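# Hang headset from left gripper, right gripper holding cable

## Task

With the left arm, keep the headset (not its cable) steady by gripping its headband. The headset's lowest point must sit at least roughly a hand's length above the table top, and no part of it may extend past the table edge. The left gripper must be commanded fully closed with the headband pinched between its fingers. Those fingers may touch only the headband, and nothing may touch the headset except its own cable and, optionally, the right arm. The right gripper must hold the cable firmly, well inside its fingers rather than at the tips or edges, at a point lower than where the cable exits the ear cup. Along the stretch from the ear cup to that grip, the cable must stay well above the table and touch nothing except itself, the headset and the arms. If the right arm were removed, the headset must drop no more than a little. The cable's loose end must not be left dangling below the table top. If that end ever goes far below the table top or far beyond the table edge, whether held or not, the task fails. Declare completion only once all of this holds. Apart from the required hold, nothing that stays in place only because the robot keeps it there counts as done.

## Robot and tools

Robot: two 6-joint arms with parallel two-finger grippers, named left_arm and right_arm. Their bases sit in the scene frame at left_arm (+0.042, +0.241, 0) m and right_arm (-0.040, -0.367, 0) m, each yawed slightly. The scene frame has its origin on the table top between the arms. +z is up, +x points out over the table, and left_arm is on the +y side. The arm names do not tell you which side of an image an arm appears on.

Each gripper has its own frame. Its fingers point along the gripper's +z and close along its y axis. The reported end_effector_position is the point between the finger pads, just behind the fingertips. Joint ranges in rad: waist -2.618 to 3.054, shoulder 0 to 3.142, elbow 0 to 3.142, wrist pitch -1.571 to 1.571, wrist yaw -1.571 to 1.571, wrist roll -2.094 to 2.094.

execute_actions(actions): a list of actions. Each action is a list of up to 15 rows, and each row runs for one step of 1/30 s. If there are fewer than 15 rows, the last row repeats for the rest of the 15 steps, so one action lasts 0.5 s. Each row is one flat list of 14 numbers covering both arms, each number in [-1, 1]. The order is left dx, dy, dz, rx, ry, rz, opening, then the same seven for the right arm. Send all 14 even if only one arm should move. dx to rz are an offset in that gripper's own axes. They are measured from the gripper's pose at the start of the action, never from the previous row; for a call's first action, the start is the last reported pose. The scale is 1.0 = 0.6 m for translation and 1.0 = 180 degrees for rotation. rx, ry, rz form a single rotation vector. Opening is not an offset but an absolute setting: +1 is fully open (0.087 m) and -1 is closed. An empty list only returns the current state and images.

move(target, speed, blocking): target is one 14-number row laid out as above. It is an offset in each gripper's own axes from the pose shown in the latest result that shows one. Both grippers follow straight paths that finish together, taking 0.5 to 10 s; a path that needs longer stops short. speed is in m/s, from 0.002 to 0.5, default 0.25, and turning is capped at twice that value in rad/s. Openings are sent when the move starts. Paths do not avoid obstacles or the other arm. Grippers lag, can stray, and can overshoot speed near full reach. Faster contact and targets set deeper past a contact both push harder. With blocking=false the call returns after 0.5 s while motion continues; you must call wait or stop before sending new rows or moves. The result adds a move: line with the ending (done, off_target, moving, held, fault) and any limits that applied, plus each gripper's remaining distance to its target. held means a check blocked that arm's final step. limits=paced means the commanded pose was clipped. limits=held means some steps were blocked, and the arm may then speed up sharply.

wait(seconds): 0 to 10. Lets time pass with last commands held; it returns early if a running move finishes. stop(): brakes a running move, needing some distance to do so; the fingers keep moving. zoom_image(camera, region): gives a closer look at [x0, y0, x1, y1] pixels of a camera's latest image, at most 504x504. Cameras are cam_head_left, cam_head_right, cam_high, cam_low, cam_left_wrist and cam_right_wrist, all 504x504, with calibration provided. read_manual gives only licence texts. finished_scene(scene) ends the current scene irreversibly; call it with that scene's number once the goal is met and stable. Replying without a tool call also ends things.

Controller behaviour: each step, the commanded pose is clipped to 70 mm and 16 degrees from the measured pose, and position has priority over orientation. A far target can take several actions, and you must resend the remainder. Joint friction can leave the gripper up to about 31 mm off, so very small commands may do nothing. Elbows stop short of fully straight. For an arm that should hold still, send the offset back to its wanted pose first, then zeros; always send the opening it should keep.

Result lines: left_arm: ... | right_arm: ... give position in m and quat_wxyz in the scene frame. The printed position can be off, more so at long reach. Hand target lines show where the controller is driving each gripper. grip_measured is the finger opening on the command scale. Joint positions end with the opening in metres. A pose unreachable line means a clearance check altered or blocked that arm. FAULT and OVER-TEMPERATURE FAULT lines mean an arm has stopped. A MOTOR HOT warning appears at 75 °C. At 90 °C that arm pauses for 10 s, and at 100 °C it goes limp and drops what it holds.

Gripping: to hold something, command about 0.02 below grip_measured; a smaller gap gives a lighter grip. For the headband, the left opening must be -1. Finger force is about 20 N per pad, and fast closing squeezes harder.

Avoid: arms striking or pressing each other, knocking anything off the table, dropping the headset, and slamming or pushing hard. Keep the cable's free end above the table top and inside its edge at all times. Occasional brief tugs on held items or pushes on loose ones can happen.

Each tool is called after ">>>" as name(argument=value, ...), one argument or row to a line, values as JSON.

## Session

>>> execute_actions(
  actions=[],
)

Scene clock: 0.00 s.
left_arm: end_effector_position=(+0.4990, +0.4046, +0.2873) grip_measured=+0.980 end_effector_quat_wxyz=(-0.394, +0.665, -0.592, +0.228) | right_arm: end_effector_position=(+0.2679, -0.0173, +0.1393) grip_measured=+0.993 end_effector_quat_wxyz=(+0.687, +0.044, +0.720, +0.083)
Joint positions: left_arm=[ 0.594  1.678  1.696 -0.65   0.124 -1.278  0.087] | right_arm=[1.04  1.875 0.892 0.886 1.123 0.268 0.087]
Joint velocities: left_arm=[-0.032 -0.022 -0.012 -0.007 -0.037  0.037  0.001] | right_arm=[ 0.007  0.012 -0.007 -0.037 -0.022 -0.051 -0.001]
Hand target (left_arm): +0.499, +0.405, +0.287; -0.394, +0.665, -0.592, +0.228
Hand target (right_arm): +0.268, -0.017, +0.139; +0.687, +0.044, +0.720, +0.083
camera_calibration (this result's frames):
cam_left_wrist: T_world_to_cam=[[0.600824, -0.00080831, 0.799381, -0.525174], [-0.466615, -0.812309, 0.349893, 0.47624], [0.649061, -0.583227, -0.488432, 0.193779], [0, 0, 0, 1]] pos_world=[0.411984, 0.499447, 0.347829]
cam_right_wrist: T_world_to_cam=[[0.0724052, -0.980153, -0.18455, -0.0137046], [-0.785851, 0.0578765, -0.615702, 0.320997], [0.614163, 0.189608, -0.766063, 0.086745], [0, 0, 0, 1]] pos_world=[0.199972, -0.0484584, 0.261561]

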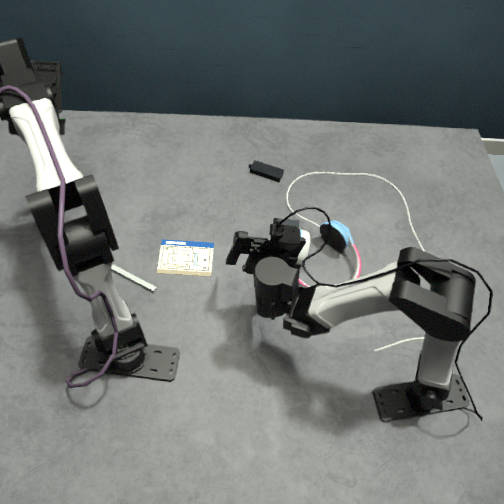

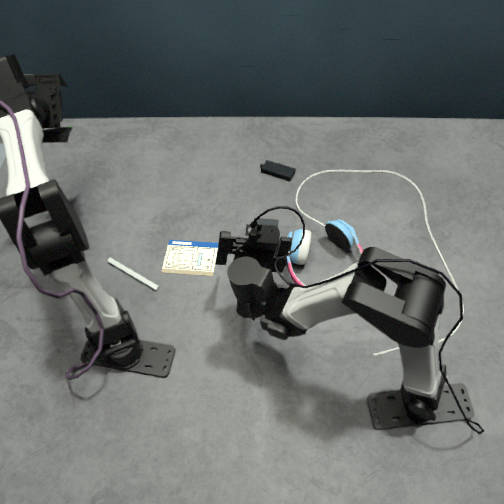

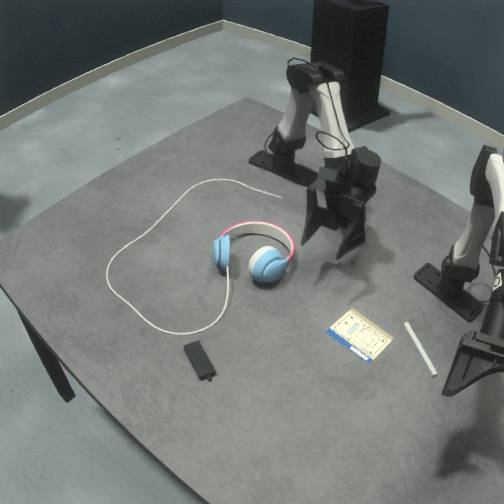

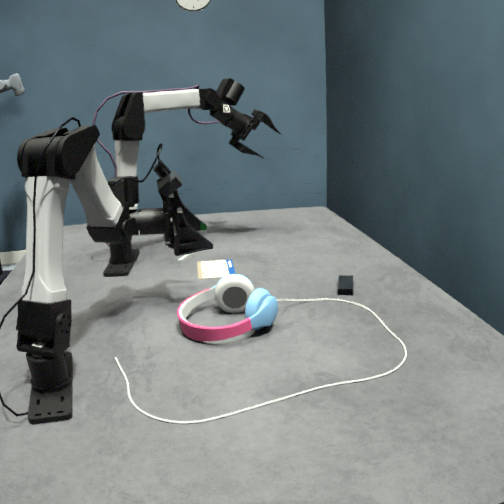

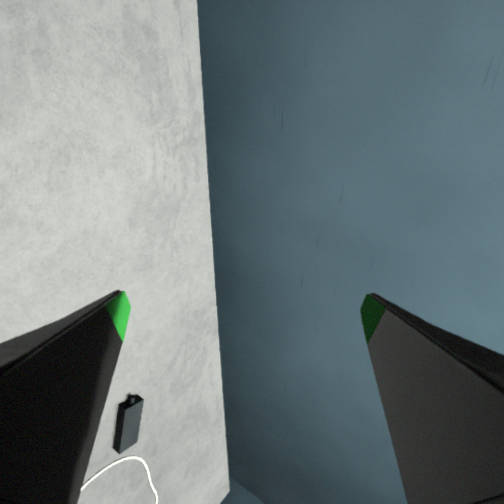

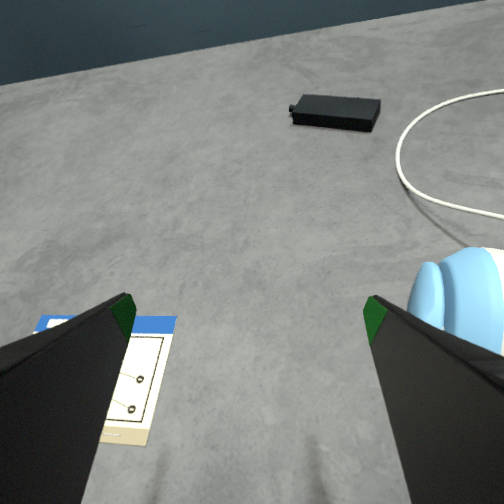

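>>> move(
  target=[0.956,0.54,-0.524,0.012,0.421,0.811,1,-0.33,-0.67,0.05,0,0,0,1],
  speed=0.3,
)

Scene clock: 5.87 s.
left_arm: end_effector_position=(+0.1754, -0.2145, +0.1176) grip_measured=+0.980 end_effector_quat_wxyz=(+0.088, +0.537, +0.838, -0.049) | right_arm: end_effector_position=(+0.3228, -0.4465, +0.2556) grip_measured=+0.993 end_effector_quat_wxyz=(+0.696, +0.045, +0.712, +0.084)
Joint positions: left_arm=[-1.166  2.544  2.749 -1.578 -0.042 -0.145  0.087] | right_arm=[-0.619  1.054  0.648  0.385 -0.532  0.174  0.087]
Joint velocities: left_arm=[-0.027  0.022  0.002 -0.007  0.007 -0.066  0.001] | right_arm=[ 0.012 -0.007 -0.002 -0.022 -0.007 -0.007 -0.001]
Hand target (left_arm): +0.174, -0.216, +0.115; +0.085, +0.542, +0.835, -0.049
Hand target (right_arm): +0.326, -0.450, +0.250; +0.685, +0.049, +0.721, +0.088
Off the commanded pose (left_arm): 0.013 m, 13 deg.
Off the commanded pose (right_arm): 0.008 m, 1 deg.
joint sent to its limit (left arm) — the command would take joint 4 (wrist pitch) past its lower limit, so that joint was sent only as far as its limit.
move: off_target (left_arm)
camera_calibration (this result's frames):
cam_left_wrist: T_world_to_cam=[[-0.903264, -0.429065, -0.00414802, 0.0708742], [-0.336762, 0.70289, 0.626528, 0.151338], [-0.265906, 0.567317, -0.779388, 0.401362], [0, 0, 0, 1]] pos_world=[0.221707, -0.303663, 0.218293]
cam_right_wrist: T_world_to_cam=[[0.0740722, -0.979306, -0.188342, -0.416113], [-0.770991, 0.0635524, -0.633667, 0.462941], [0.632524, 0.192147, -0.750329, 0.214687], [0, 0, 0, 1]] pos_world=[0.251951, -0.478174, 0.376065]

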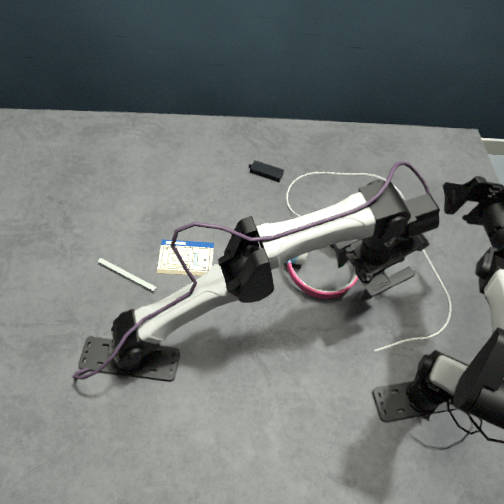

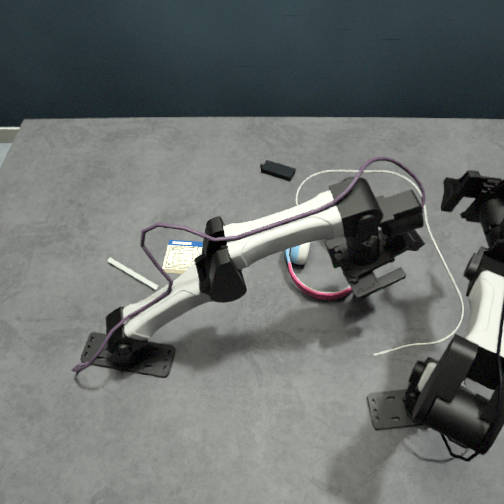

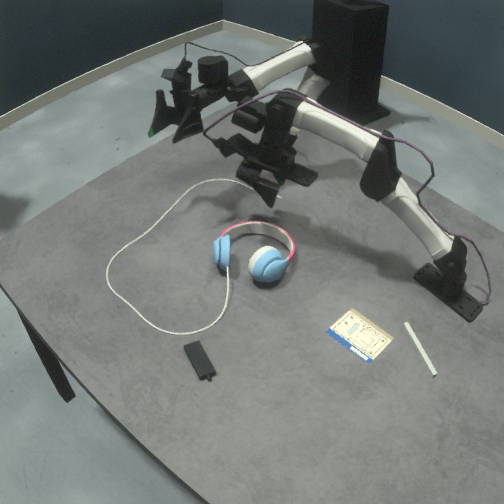

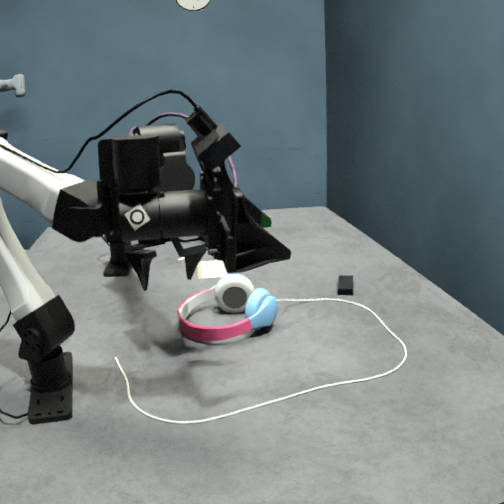

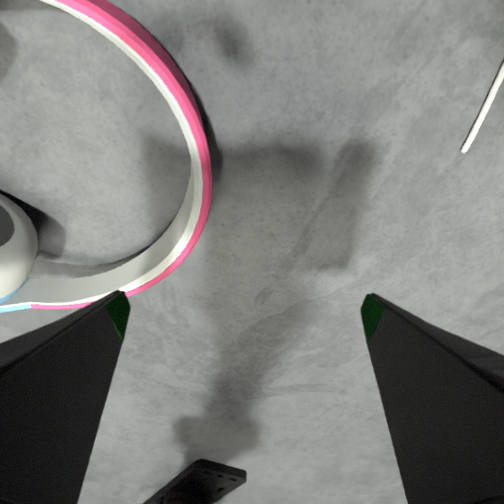

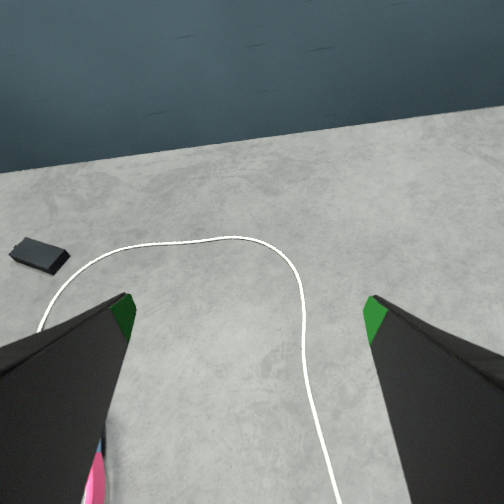

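>>> move(
  target=[0.024,0.046,0.18,0,0,0,1,0,0,0,0,0,0,1],
  speed=0.12,
)

>>> move(
  target=[0,0,0.02,0,0,0,-1,0,0,0,0,0,0,1],
)

Scene clock: 7.37 s.
left_arm: end_effector_position=(+0.1972, -0.2068, +0.0097) grip_measured=+0.980 end_effector_quat_wxyz=(+0.074, +0.539, +0.838, -0.038) | right_arm: end_effector_position=(+0.3228, -0.4462, +0.2556) grip_measured=+0.993 end_effector_quat_wxyz=(+0.696, +0.045, +0.712, +0.085)
Joint positions: left_arm=[-1.118  2.446  2.127 -1.088 -0.033 -0.095  0.087] | right_arm=[-0.619  1.054  0.648  0.385 -0.533  0.174  0.087]
Joint velocities: left_arm=[-0.007 -0.002  0.007 -0.007 -0.037  0.007  0.   ] | right_arm=[-0.007 -0.002 -0.012  0.037 -0.037  0.037 -0.001]
Hand target (left_arm): +0.203, -0.211, +0.009; +0.087, +0.537, +0.838, -0.049
Hand target (right_arm): +0.323, -0.447, +0.256; +0.696, +0.045, +0.712, +0.084
Off the commanded pose (left_arm): 0.008 m, 2 deg.
Off the commanded pose (right_arm): 0.000 m, 0 deg.
move: done
camera_calibration (this result's frames):
cam_left_wrist: T_world_to_cam=[[-0.904628, -0.426099, -0.00935915, 0.0943771], [-0.327979, 0.681955, 0.653734, 0.214576], [-0.272173, 0.594455, -0.756667, 0.32535], [0, 0, 0, 1]] pos_world=[0.244304, -0.299523, 0.10679]
cam_right_wrist: T_world_to_cam=[[0.0755798, -0.979258, -0.187995, -0.416419], [-0.771064, 0.0621477, -0.633718, 0.462315], [0.632256, 0.192852, -0.750373, 0.215068], [0, 0, 0, 1]] pos_world=[0.25197, -0.477989, 0.376074]

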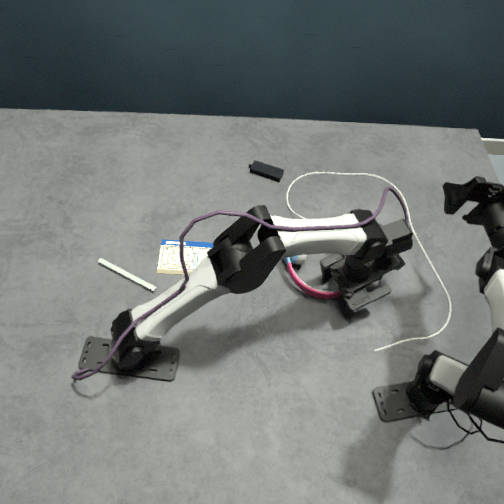

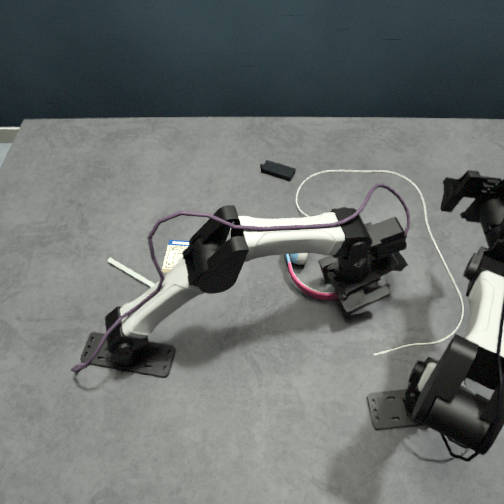

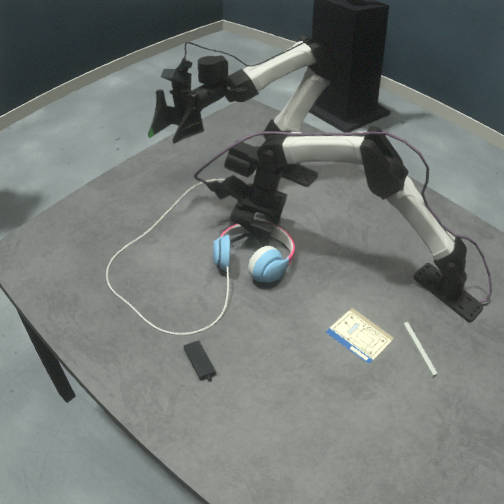

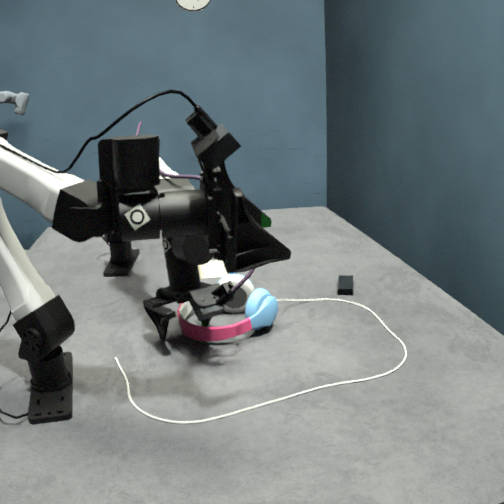

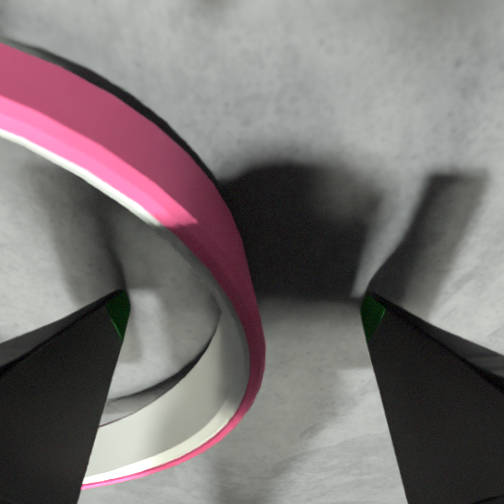

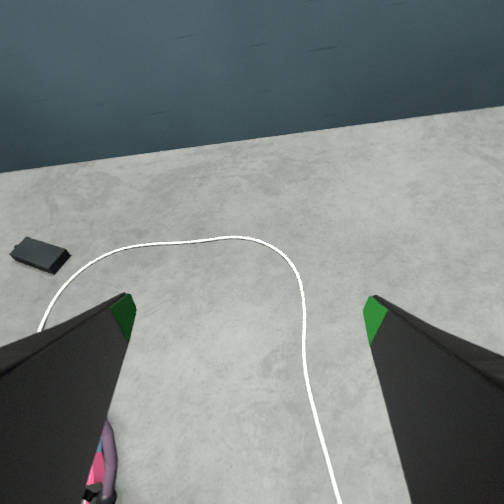

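Scene clock: 8.07 s.
left_arm: end_effector_position=(+0.2021, -0.2085, +0.0102) grip_measured=-0.765 end_effector_quat_wxyz=(+0.086, +0.542, +0.836, -0.033) | right_arm: end_effector_position=(+0.3228, -0.4462, +0.2556) grip_measured=+0.993 end_effector_quat_wxyz=(+0.696, +0.045, +0.712, +0.085)
Joint positions: left_arm=[-1.118  2.446  2.127 -1.076 -0.054 -0.087  0.01 ] | right_arm=[-0.619  1.054  0.648  0.385 -0.533  0.174  0.087]
Joint velocities: left_arm=[-0.007  0.012 -0.007  0.007 -0.037 -0.037 -0.   ] | right_arm=[-0.002  0.012 -0.002  0.022 -0.007 -0.022 -0.   ]
Hand target (left_arm): +0.198, -0.209, -0.002; +0.074, +0.539, +0.838, -0.037
Hand target (right_arm): +0.323, -0.446, +0.256; +0.696, +0.045, +0.712, +0.085
Off the commanded pose (left_arm): 0.013 m, 1 deg.
Off the commanded pose (right_arm): 0.000 m, 0 deg.
move: off_target (left_arm)
camera_calibration (this result's frames):
cam_left_wrist: T_world_to_cam=[[-0.906137, -0.421923, -0.0299496, 0.099425], [-0.340939, 0.686634, 0.642101, 0.220698], [-0.250353, 0.592043, -0.766034, 0.32317], [0, 0, 0, 1]] pos_world=[0.246244, -0.300919, 0.108827]
cam_right_wrist: T_world_to_cam=[[0.0755798, -0.979258, -0.187995, -0.416419], [-0.771064, 0.0621477, -0.633718, 0.462315], [0.632256, 0.192852, -0.750373, 0.215068], [0, 0, 0, 1]] pos_world=[0.25197, -0.477989, 0.376074]

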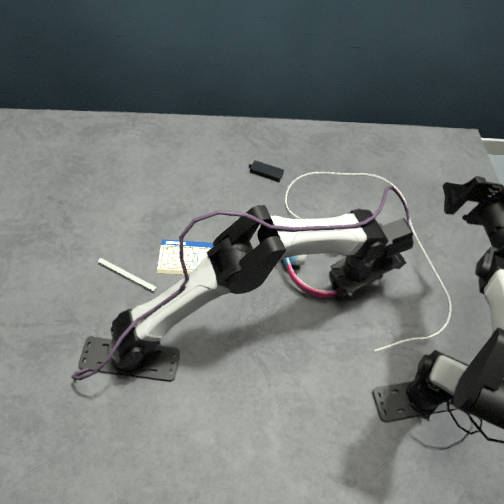

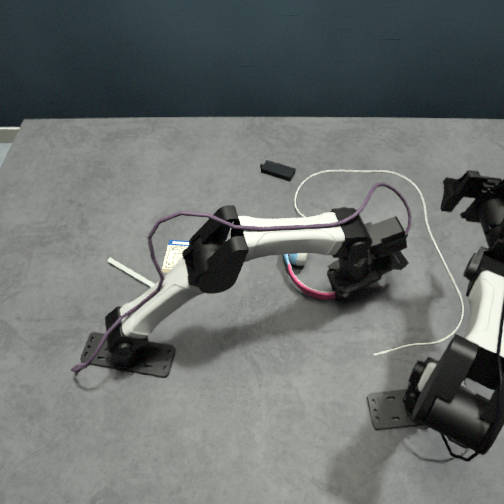

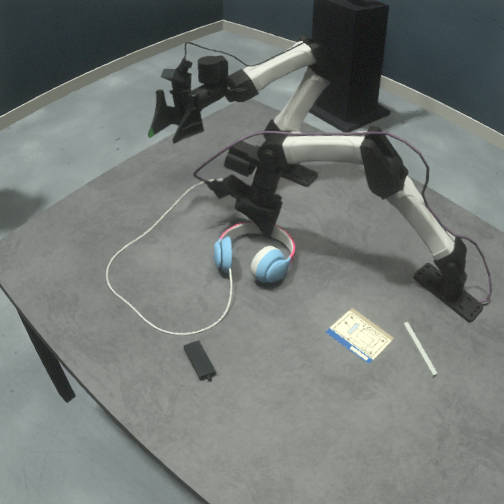

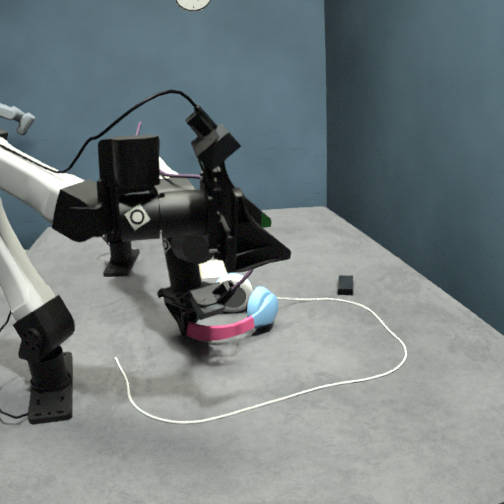

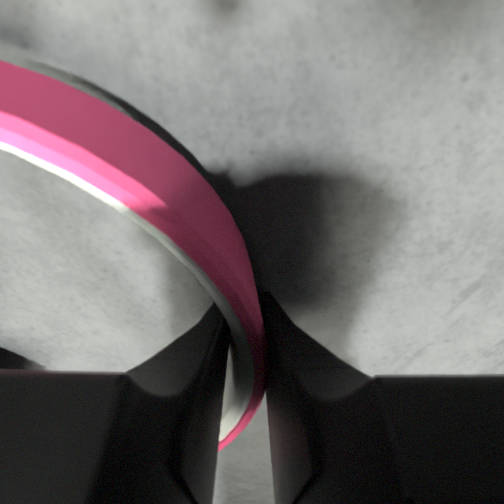

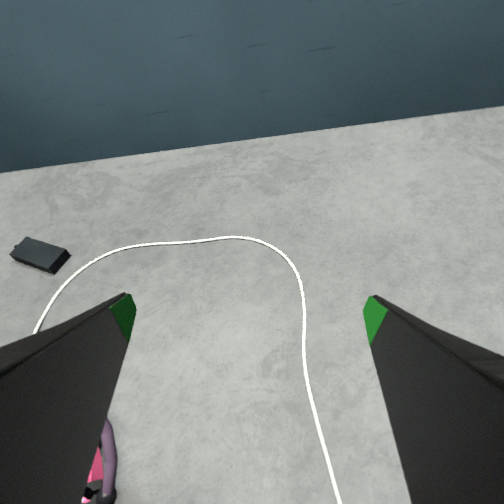

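>>> move(
  target=[-0.068,0.237,-0.743,0.416,-0.236,-0.326,-1,0.225,0.18,0.112,-0.481,0.04,-0.051,1],
  speed=0.13,
)

Scene clock: 15.83 s.
left_arm: end_effector_position=(+0.3092, -0.1228, +0.4379) grip_measured=-0.817 end_effector_quat_wxyz=(-0.024, -0.025, +0.716, -0.698) | right_arm: end_effector_position=(+0.3792, -0.3133, +0.1491) grip_measured=+0.993 end_effector_quat_wxyz=(+0.572, -0.421, +0.568, +0.416)
Joint positions: left_arm=[-0.425  1.662  1.69  -0.076  1.022 -1.598  0.008] | right_arm=[-0.445  2.014  0.988  1.26  -1.567  0.225  0.087]
Joint velocities: left_arm=[ 0.002 -0.027  0.002 -0.022 -0.066 -0.037 -0.   ] | right_arm=[-0.017 -0.002  0.007  0.037 -0.037 -0.022 -0.001]
Hand target (left_arm): +0.305, -0.115, +0.454; -0.004, -0.015, +0.702, -0.712
Hand target (right_arm): +0.382, -0.310, +0.144; +0.568, -0.427, +0.564, +0.420
Off the commanded pose (left_arm): 0.025 m, 4 deg.
Off the commanded pose (right_arm): 0.008 m, 18 deg; orientation clipped at the last step of the last action.
joint sent to its limit (right arm) — the command would take joint 5 (wrist yaw) past its lower limit, so that joint was sent only as far as its limit.
move: off_target (left_arm, right_arm); limits=paced
camera_calibration (this result's frames):
cam_left_wrist: T_world_to_cam=[[0.0817657, -0.0193331, 0.996464, -0.460058], [-0.636577, 0.768285, 0.0671409, 0.276995], [-0.766866, -0.639816, 0.0505124, 0.27774], [0, 0, 0, 1]] pos_world=[0.426935, -0.0440034, 0.425804]
cam_right_wrist: T_world_to_cam=[[0.960127, -0.279532, 0.00420515, -0.455422], [-0.208142, -0.724797, -0.65677, -0.0265239], [0.186636, 0.629707, -0.754079, 0.380201], [0, 0, 0, 1]] pos_world=[0.360783, -0.385945, 0.271197]

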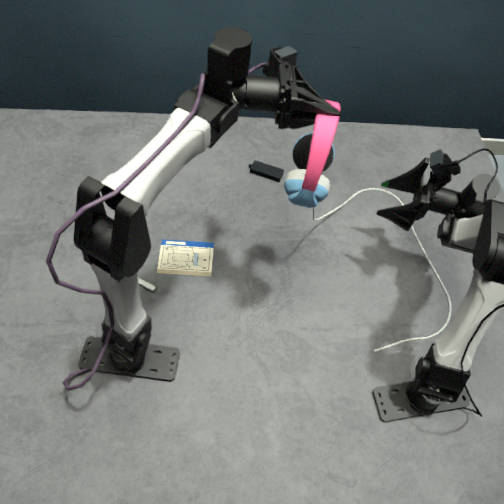

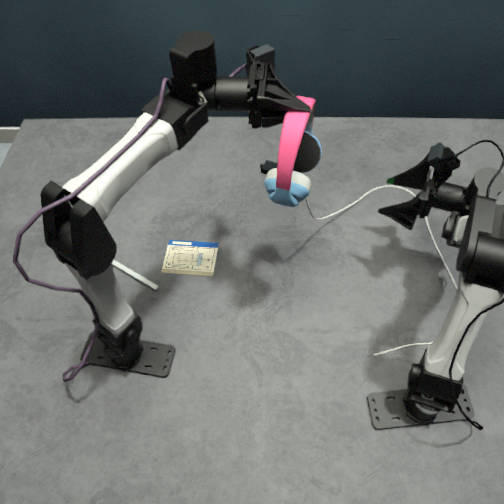

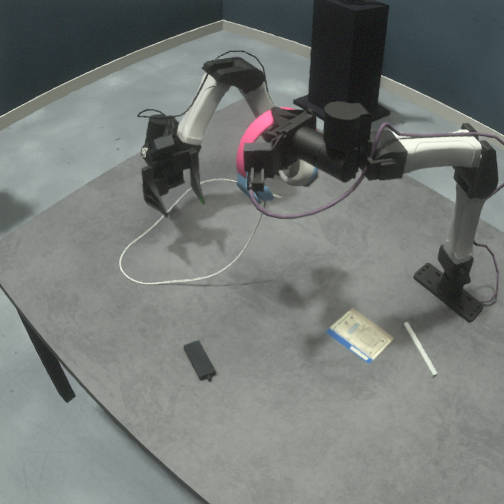

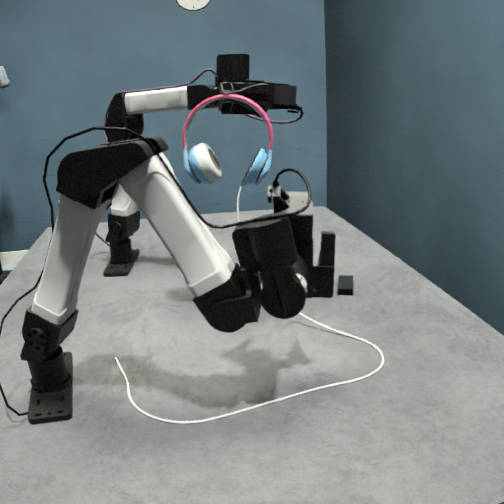

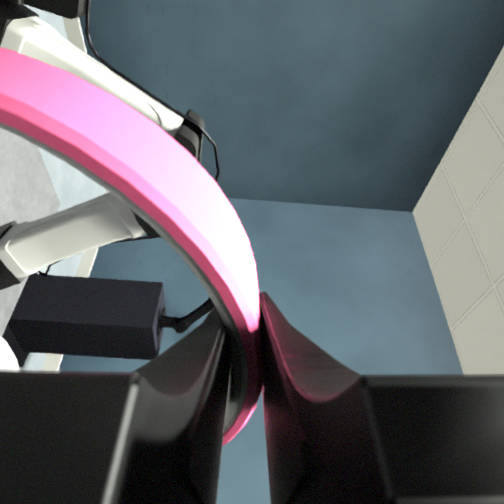

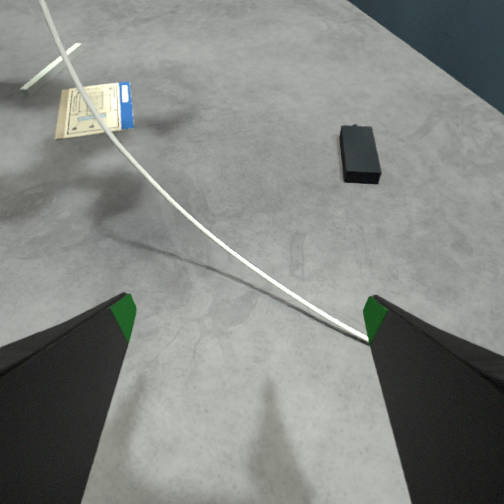

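>>> move(
  target=[0,0,0,0,0,0,-1,0,0.19,0.15,0,0,0,1],
  speed=0.2,
)

>>> move(
  target=[0,0,0,0,0,0,-1,0,0,0.15,0,0,0,1],
  speed=0.12,
)

Scene clock: 17.53 s.
left_arm: end_effector_position=(+0.3091, -0.1228, +0.4343) grip_measured=-0.817 end_effector_quat_wxyz=(-0.030, -0.031, +0.720, -0.693) | right_arm: end_effector_position=(+0.3030, -0.1947, +0.1500) grip_measured=+0.993 end_effector_quat_wxyz=(+0.576, -0.423, +0.563, +0.414)
Joint positions: left_arm=[-0.425  1.662  1.69  -0.102  1.021 -1.593  0.008] | right_arm=[-0.128  1.675  0.595  1.106 -1.251  0.003  0.087]
Joint velocities: left_arm=[ 0.007 -0.012 -0.002 -0.037  0.007 -0.037  0.   ] | right_arm=[-0.002 -0.022 -0.017 -0.066  0.051 -0.11  -0.   ]
Hand target (left_arm): +0.309, -0.123, +0.438; -0.024, -0.025, +0.716, -0.698
Hand target (right_arm): +0.298, -0.192, +0.149; +0.572, -0.421, +0.568, +0.416
Off the commanded pose (left_arm): 0.004 m, 1 deg.
Off the commanded pose (right_arm): 0.006 m, 1 deg.
move: done
camera_calibration (this result's frames):
cam_left_wrist: T_world_to_cam=[[0.0984842, -0.032796, 0.994598, -0.462474], [-0.635434, 0.7671, 0.0882145, 0.267452], [-0.765849, -0.640689, 0.0547075, 0.275652], [0, 0, 0, 1]] pos_world=[0.426603, -0.0437227, 0.421303]
cam_right_wrist: T_world_to_cam=[[0.960491, -0.277803, 0.0167811, -0.350746], [-0.197587, -0.723128, -0.66185, 0.0419725], [0.195999, 0.632385, -0.749449, 0.317459], [0, 0, 0, 1]] pos_world=[0.28296, -0.267843, 0.271585]

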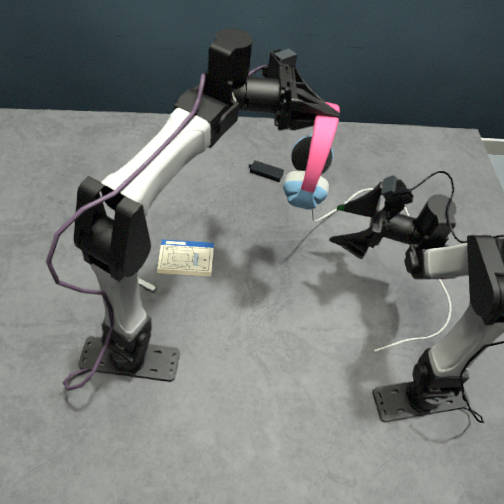

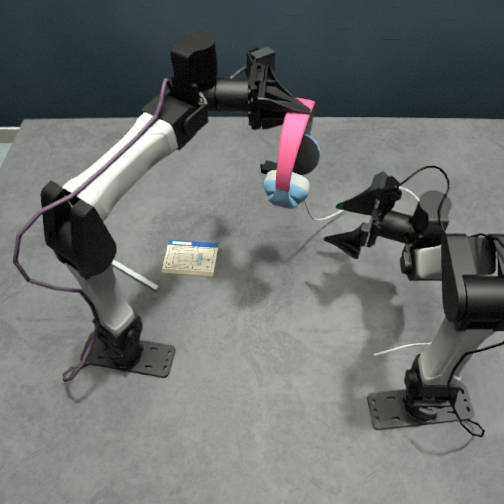

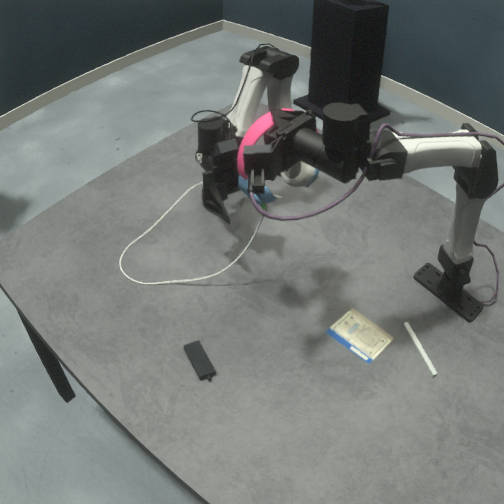

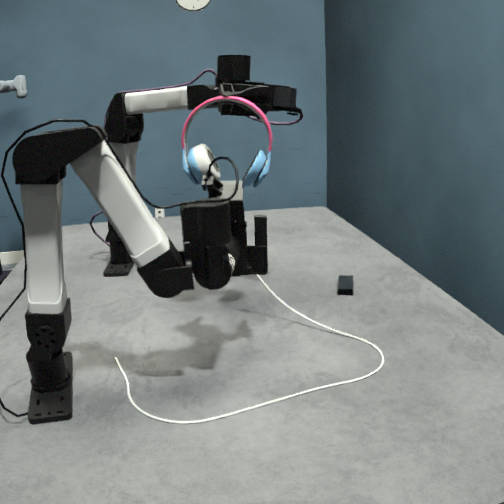

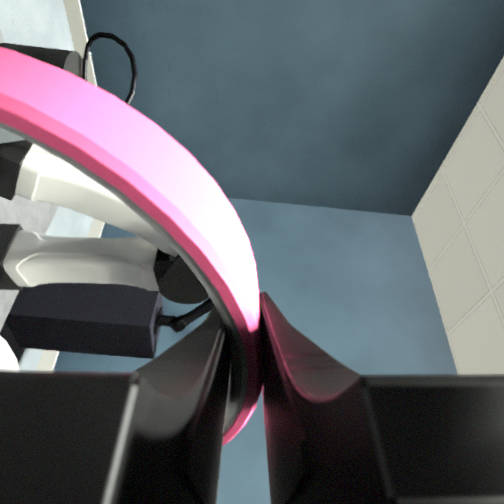

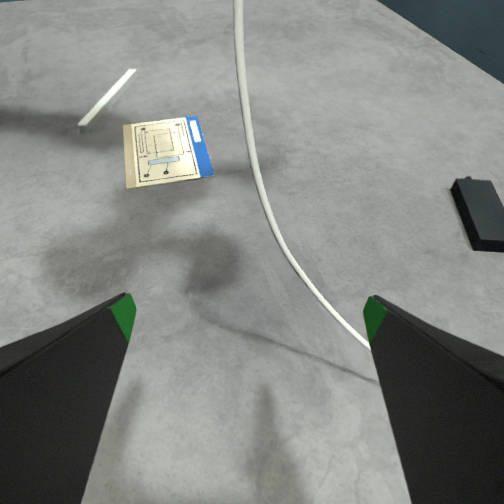

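Scene clock: 18.77 s.
left_arm: end_effector_position=(+0.3088, -0.1226, +0.4308) grip_measured=-0.817 end_effector_quat_wxyz=(-0.036, -0.037, +0.724, -0.688) | right_arm: end_effector_position=(+0.3251, -0.1121, +0.1599) grip_measured=+0.993 end_effector_quat_wxyz=(+0.586, -0.428, +0.552, +0.412)
Joint positions: left_arm=[-0.425  1.662  1.69  -0.128  1.021 -1.588  0.008] | right_arm=[ 0.128  1.767  0.739  1.075 -1.    -0.008  0.087]
Joint velocities: left_arm=[ 0.002 -0.007  0.007 -0.037 -0.066  0.022  0.001] | right_arm=[-0.007 -0.027  0.002  0.022 -0.022  0.022  0.   ]
Hand target (left_arm): +0.309, -0.123, +0.434; -0.030, -0.031, +0.720, -0.692
Hand target (right_arm): +0.330, -0.109, +0.151; +0.576, -0.424, +0.563, +0.413
Off the commanded pose (left_arm): 0.004 m, 1 deg.
Off the commanded pose (right_arm): 0.011 m, 2 deg.
move: off_target (right_arm)
camera_calibration (this result's frames):
cam_left_wrist: T_world_to_cam=[[0.114844, -0.0460547, 0.992315, -0.464622], [-0.633624, 0.765941, 0.10888, 0.257886], [-0.76507, -0.641259, 0.0587826, 0.273684], [0, 0, 0, 1]] pos_world=[0.426149, -0.0434211, 0.416885]
cam_right_wrist: T_world_to_cam=[[0.960848, -0.273699, 0.0431164, -0.353039], [-0.174382, -0.718287, -0.673539, 0.107537], [0.215317, 0.63965, -0.737893, 0.260948], [0, 0, 0, 1]] pos_world=[0.301783, -0.1863, 0.280204]

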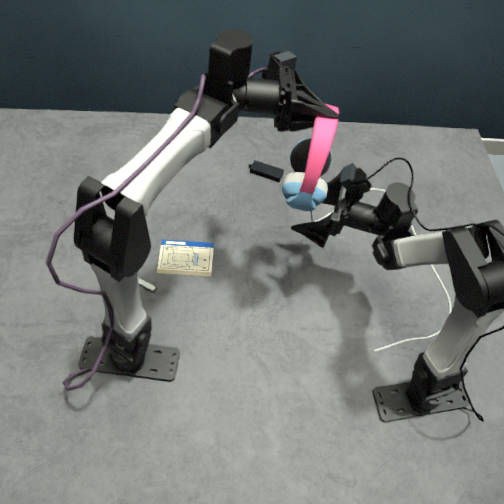

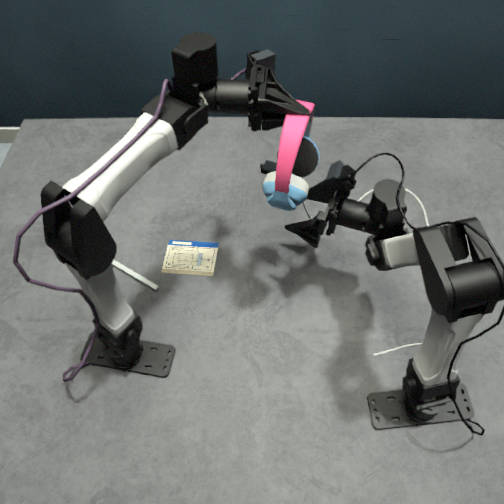

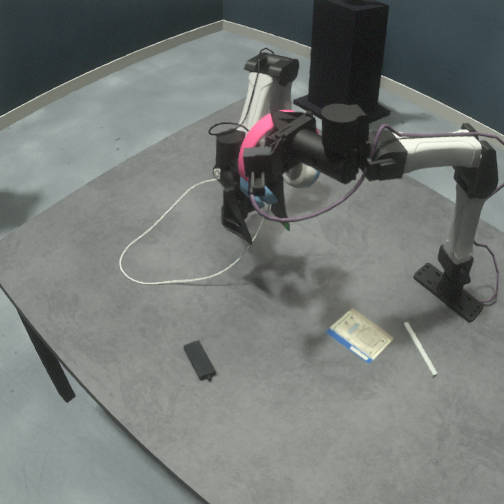

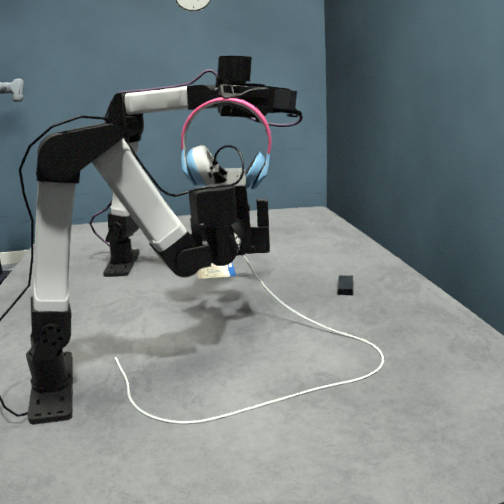

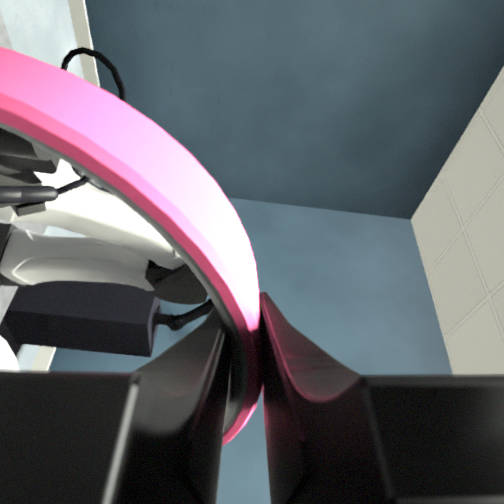

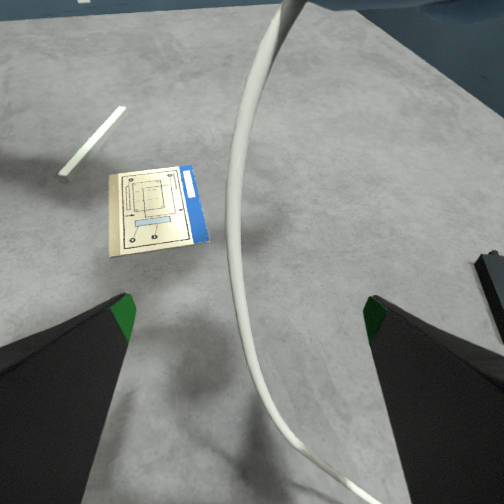

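>>> move(
  target=[0,0,0,0,0,0,-1,0,0,0,0,0,0,-1],
)

Scene clock: 19.53 s.
left_arm: end_effector_position=(+0.3085, -0.1224, +0.4278) grip_measured=-0.817 end_effector_quat_wxyz=(-0.040, -0.041, +0.728, -0.683) | right_arm: end_effector_position=(+0.3252, -0.1121, +0.1598) grip_measured=-0.990 end_effector_quat_wxyz=(+0.586, -0.428, +0.552, +0.412)
Joint positions: left_arm=[-0.425  1.662  1.69  -0.149  1.021 -1.582  0.008] | right_arm=[ 0.128  1.767  0.739  1.074 -1.    -0.008  0.   ]
Joint velocities: left_arm=[-0.012  0.002  0.007 -0.037  0.022  0.037 -0.001] | right_arm=[-0.012  0.012 -0.007 -0.066 -0.081 -0.007 -0.001]
Hand target (left_arm): +0.309, -0.123, +0.431; -0.036, -0.037, +0.725, -0.687
Hand target (right_arm): +0.325, -0.112, +0.160; +0.586, -0.428, +0.552, +0.412
Off the commanded pose (left_arm): 0.003 m, 1 deg.
Off the commanded pose (right_arm): 0.000 m, 0 deg.
move: done
camera_calibration (this result's frames):
cam_left_wrist: T_world_to_cam=[[0.127937, -0.0573184, 0.990125, -0.466053], [-0.631835, 0.764807, 0.125916, 0.24993], [-0.764472, -0.641705, 0.0616315, 0.272299], [0, 0, 0, 1]] pos_world=[0.425704, -0.0431264, 0.413198]
cam_right_wrist: T_world_to_cam=[[0.960656, -0.274429, 0.042773, -0.353123], [-0.175183, -0.7182, -0.673423, 0.107737], [0.215526, 0.639435, -0.738018, 0.260835], [0, 0, 0, 1]] pos_world=[0.301887, -0.186317, 0.280158]

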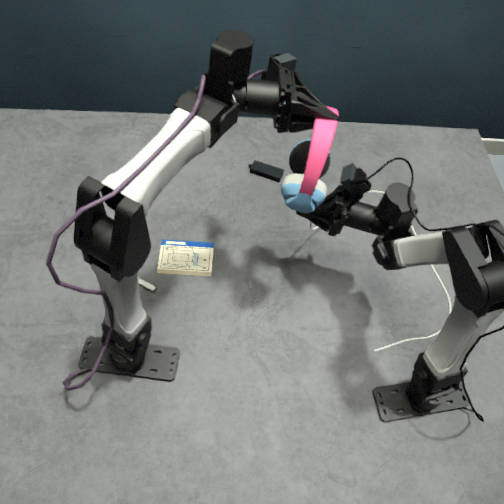

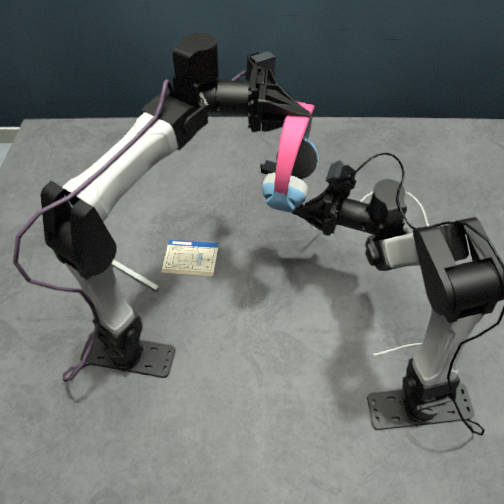

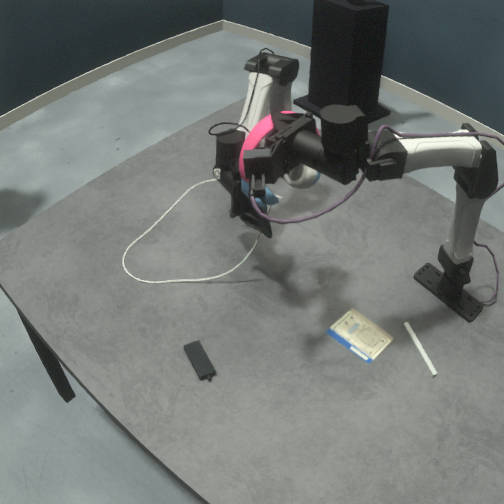

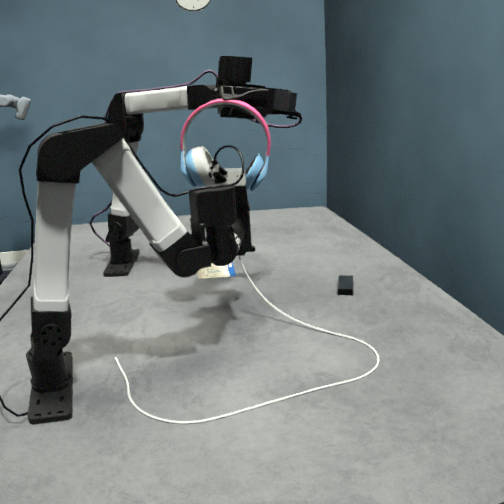

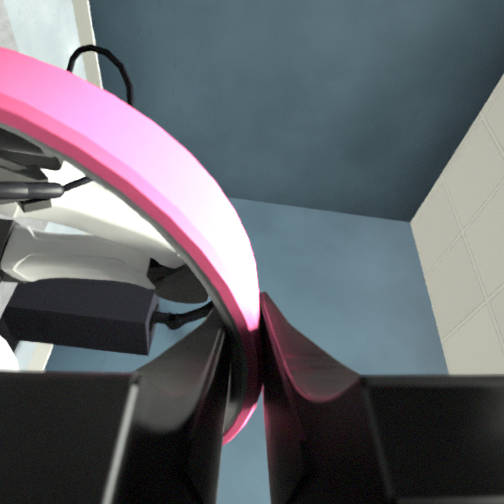

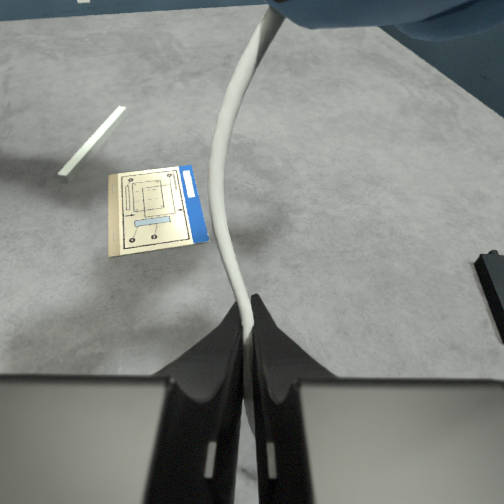

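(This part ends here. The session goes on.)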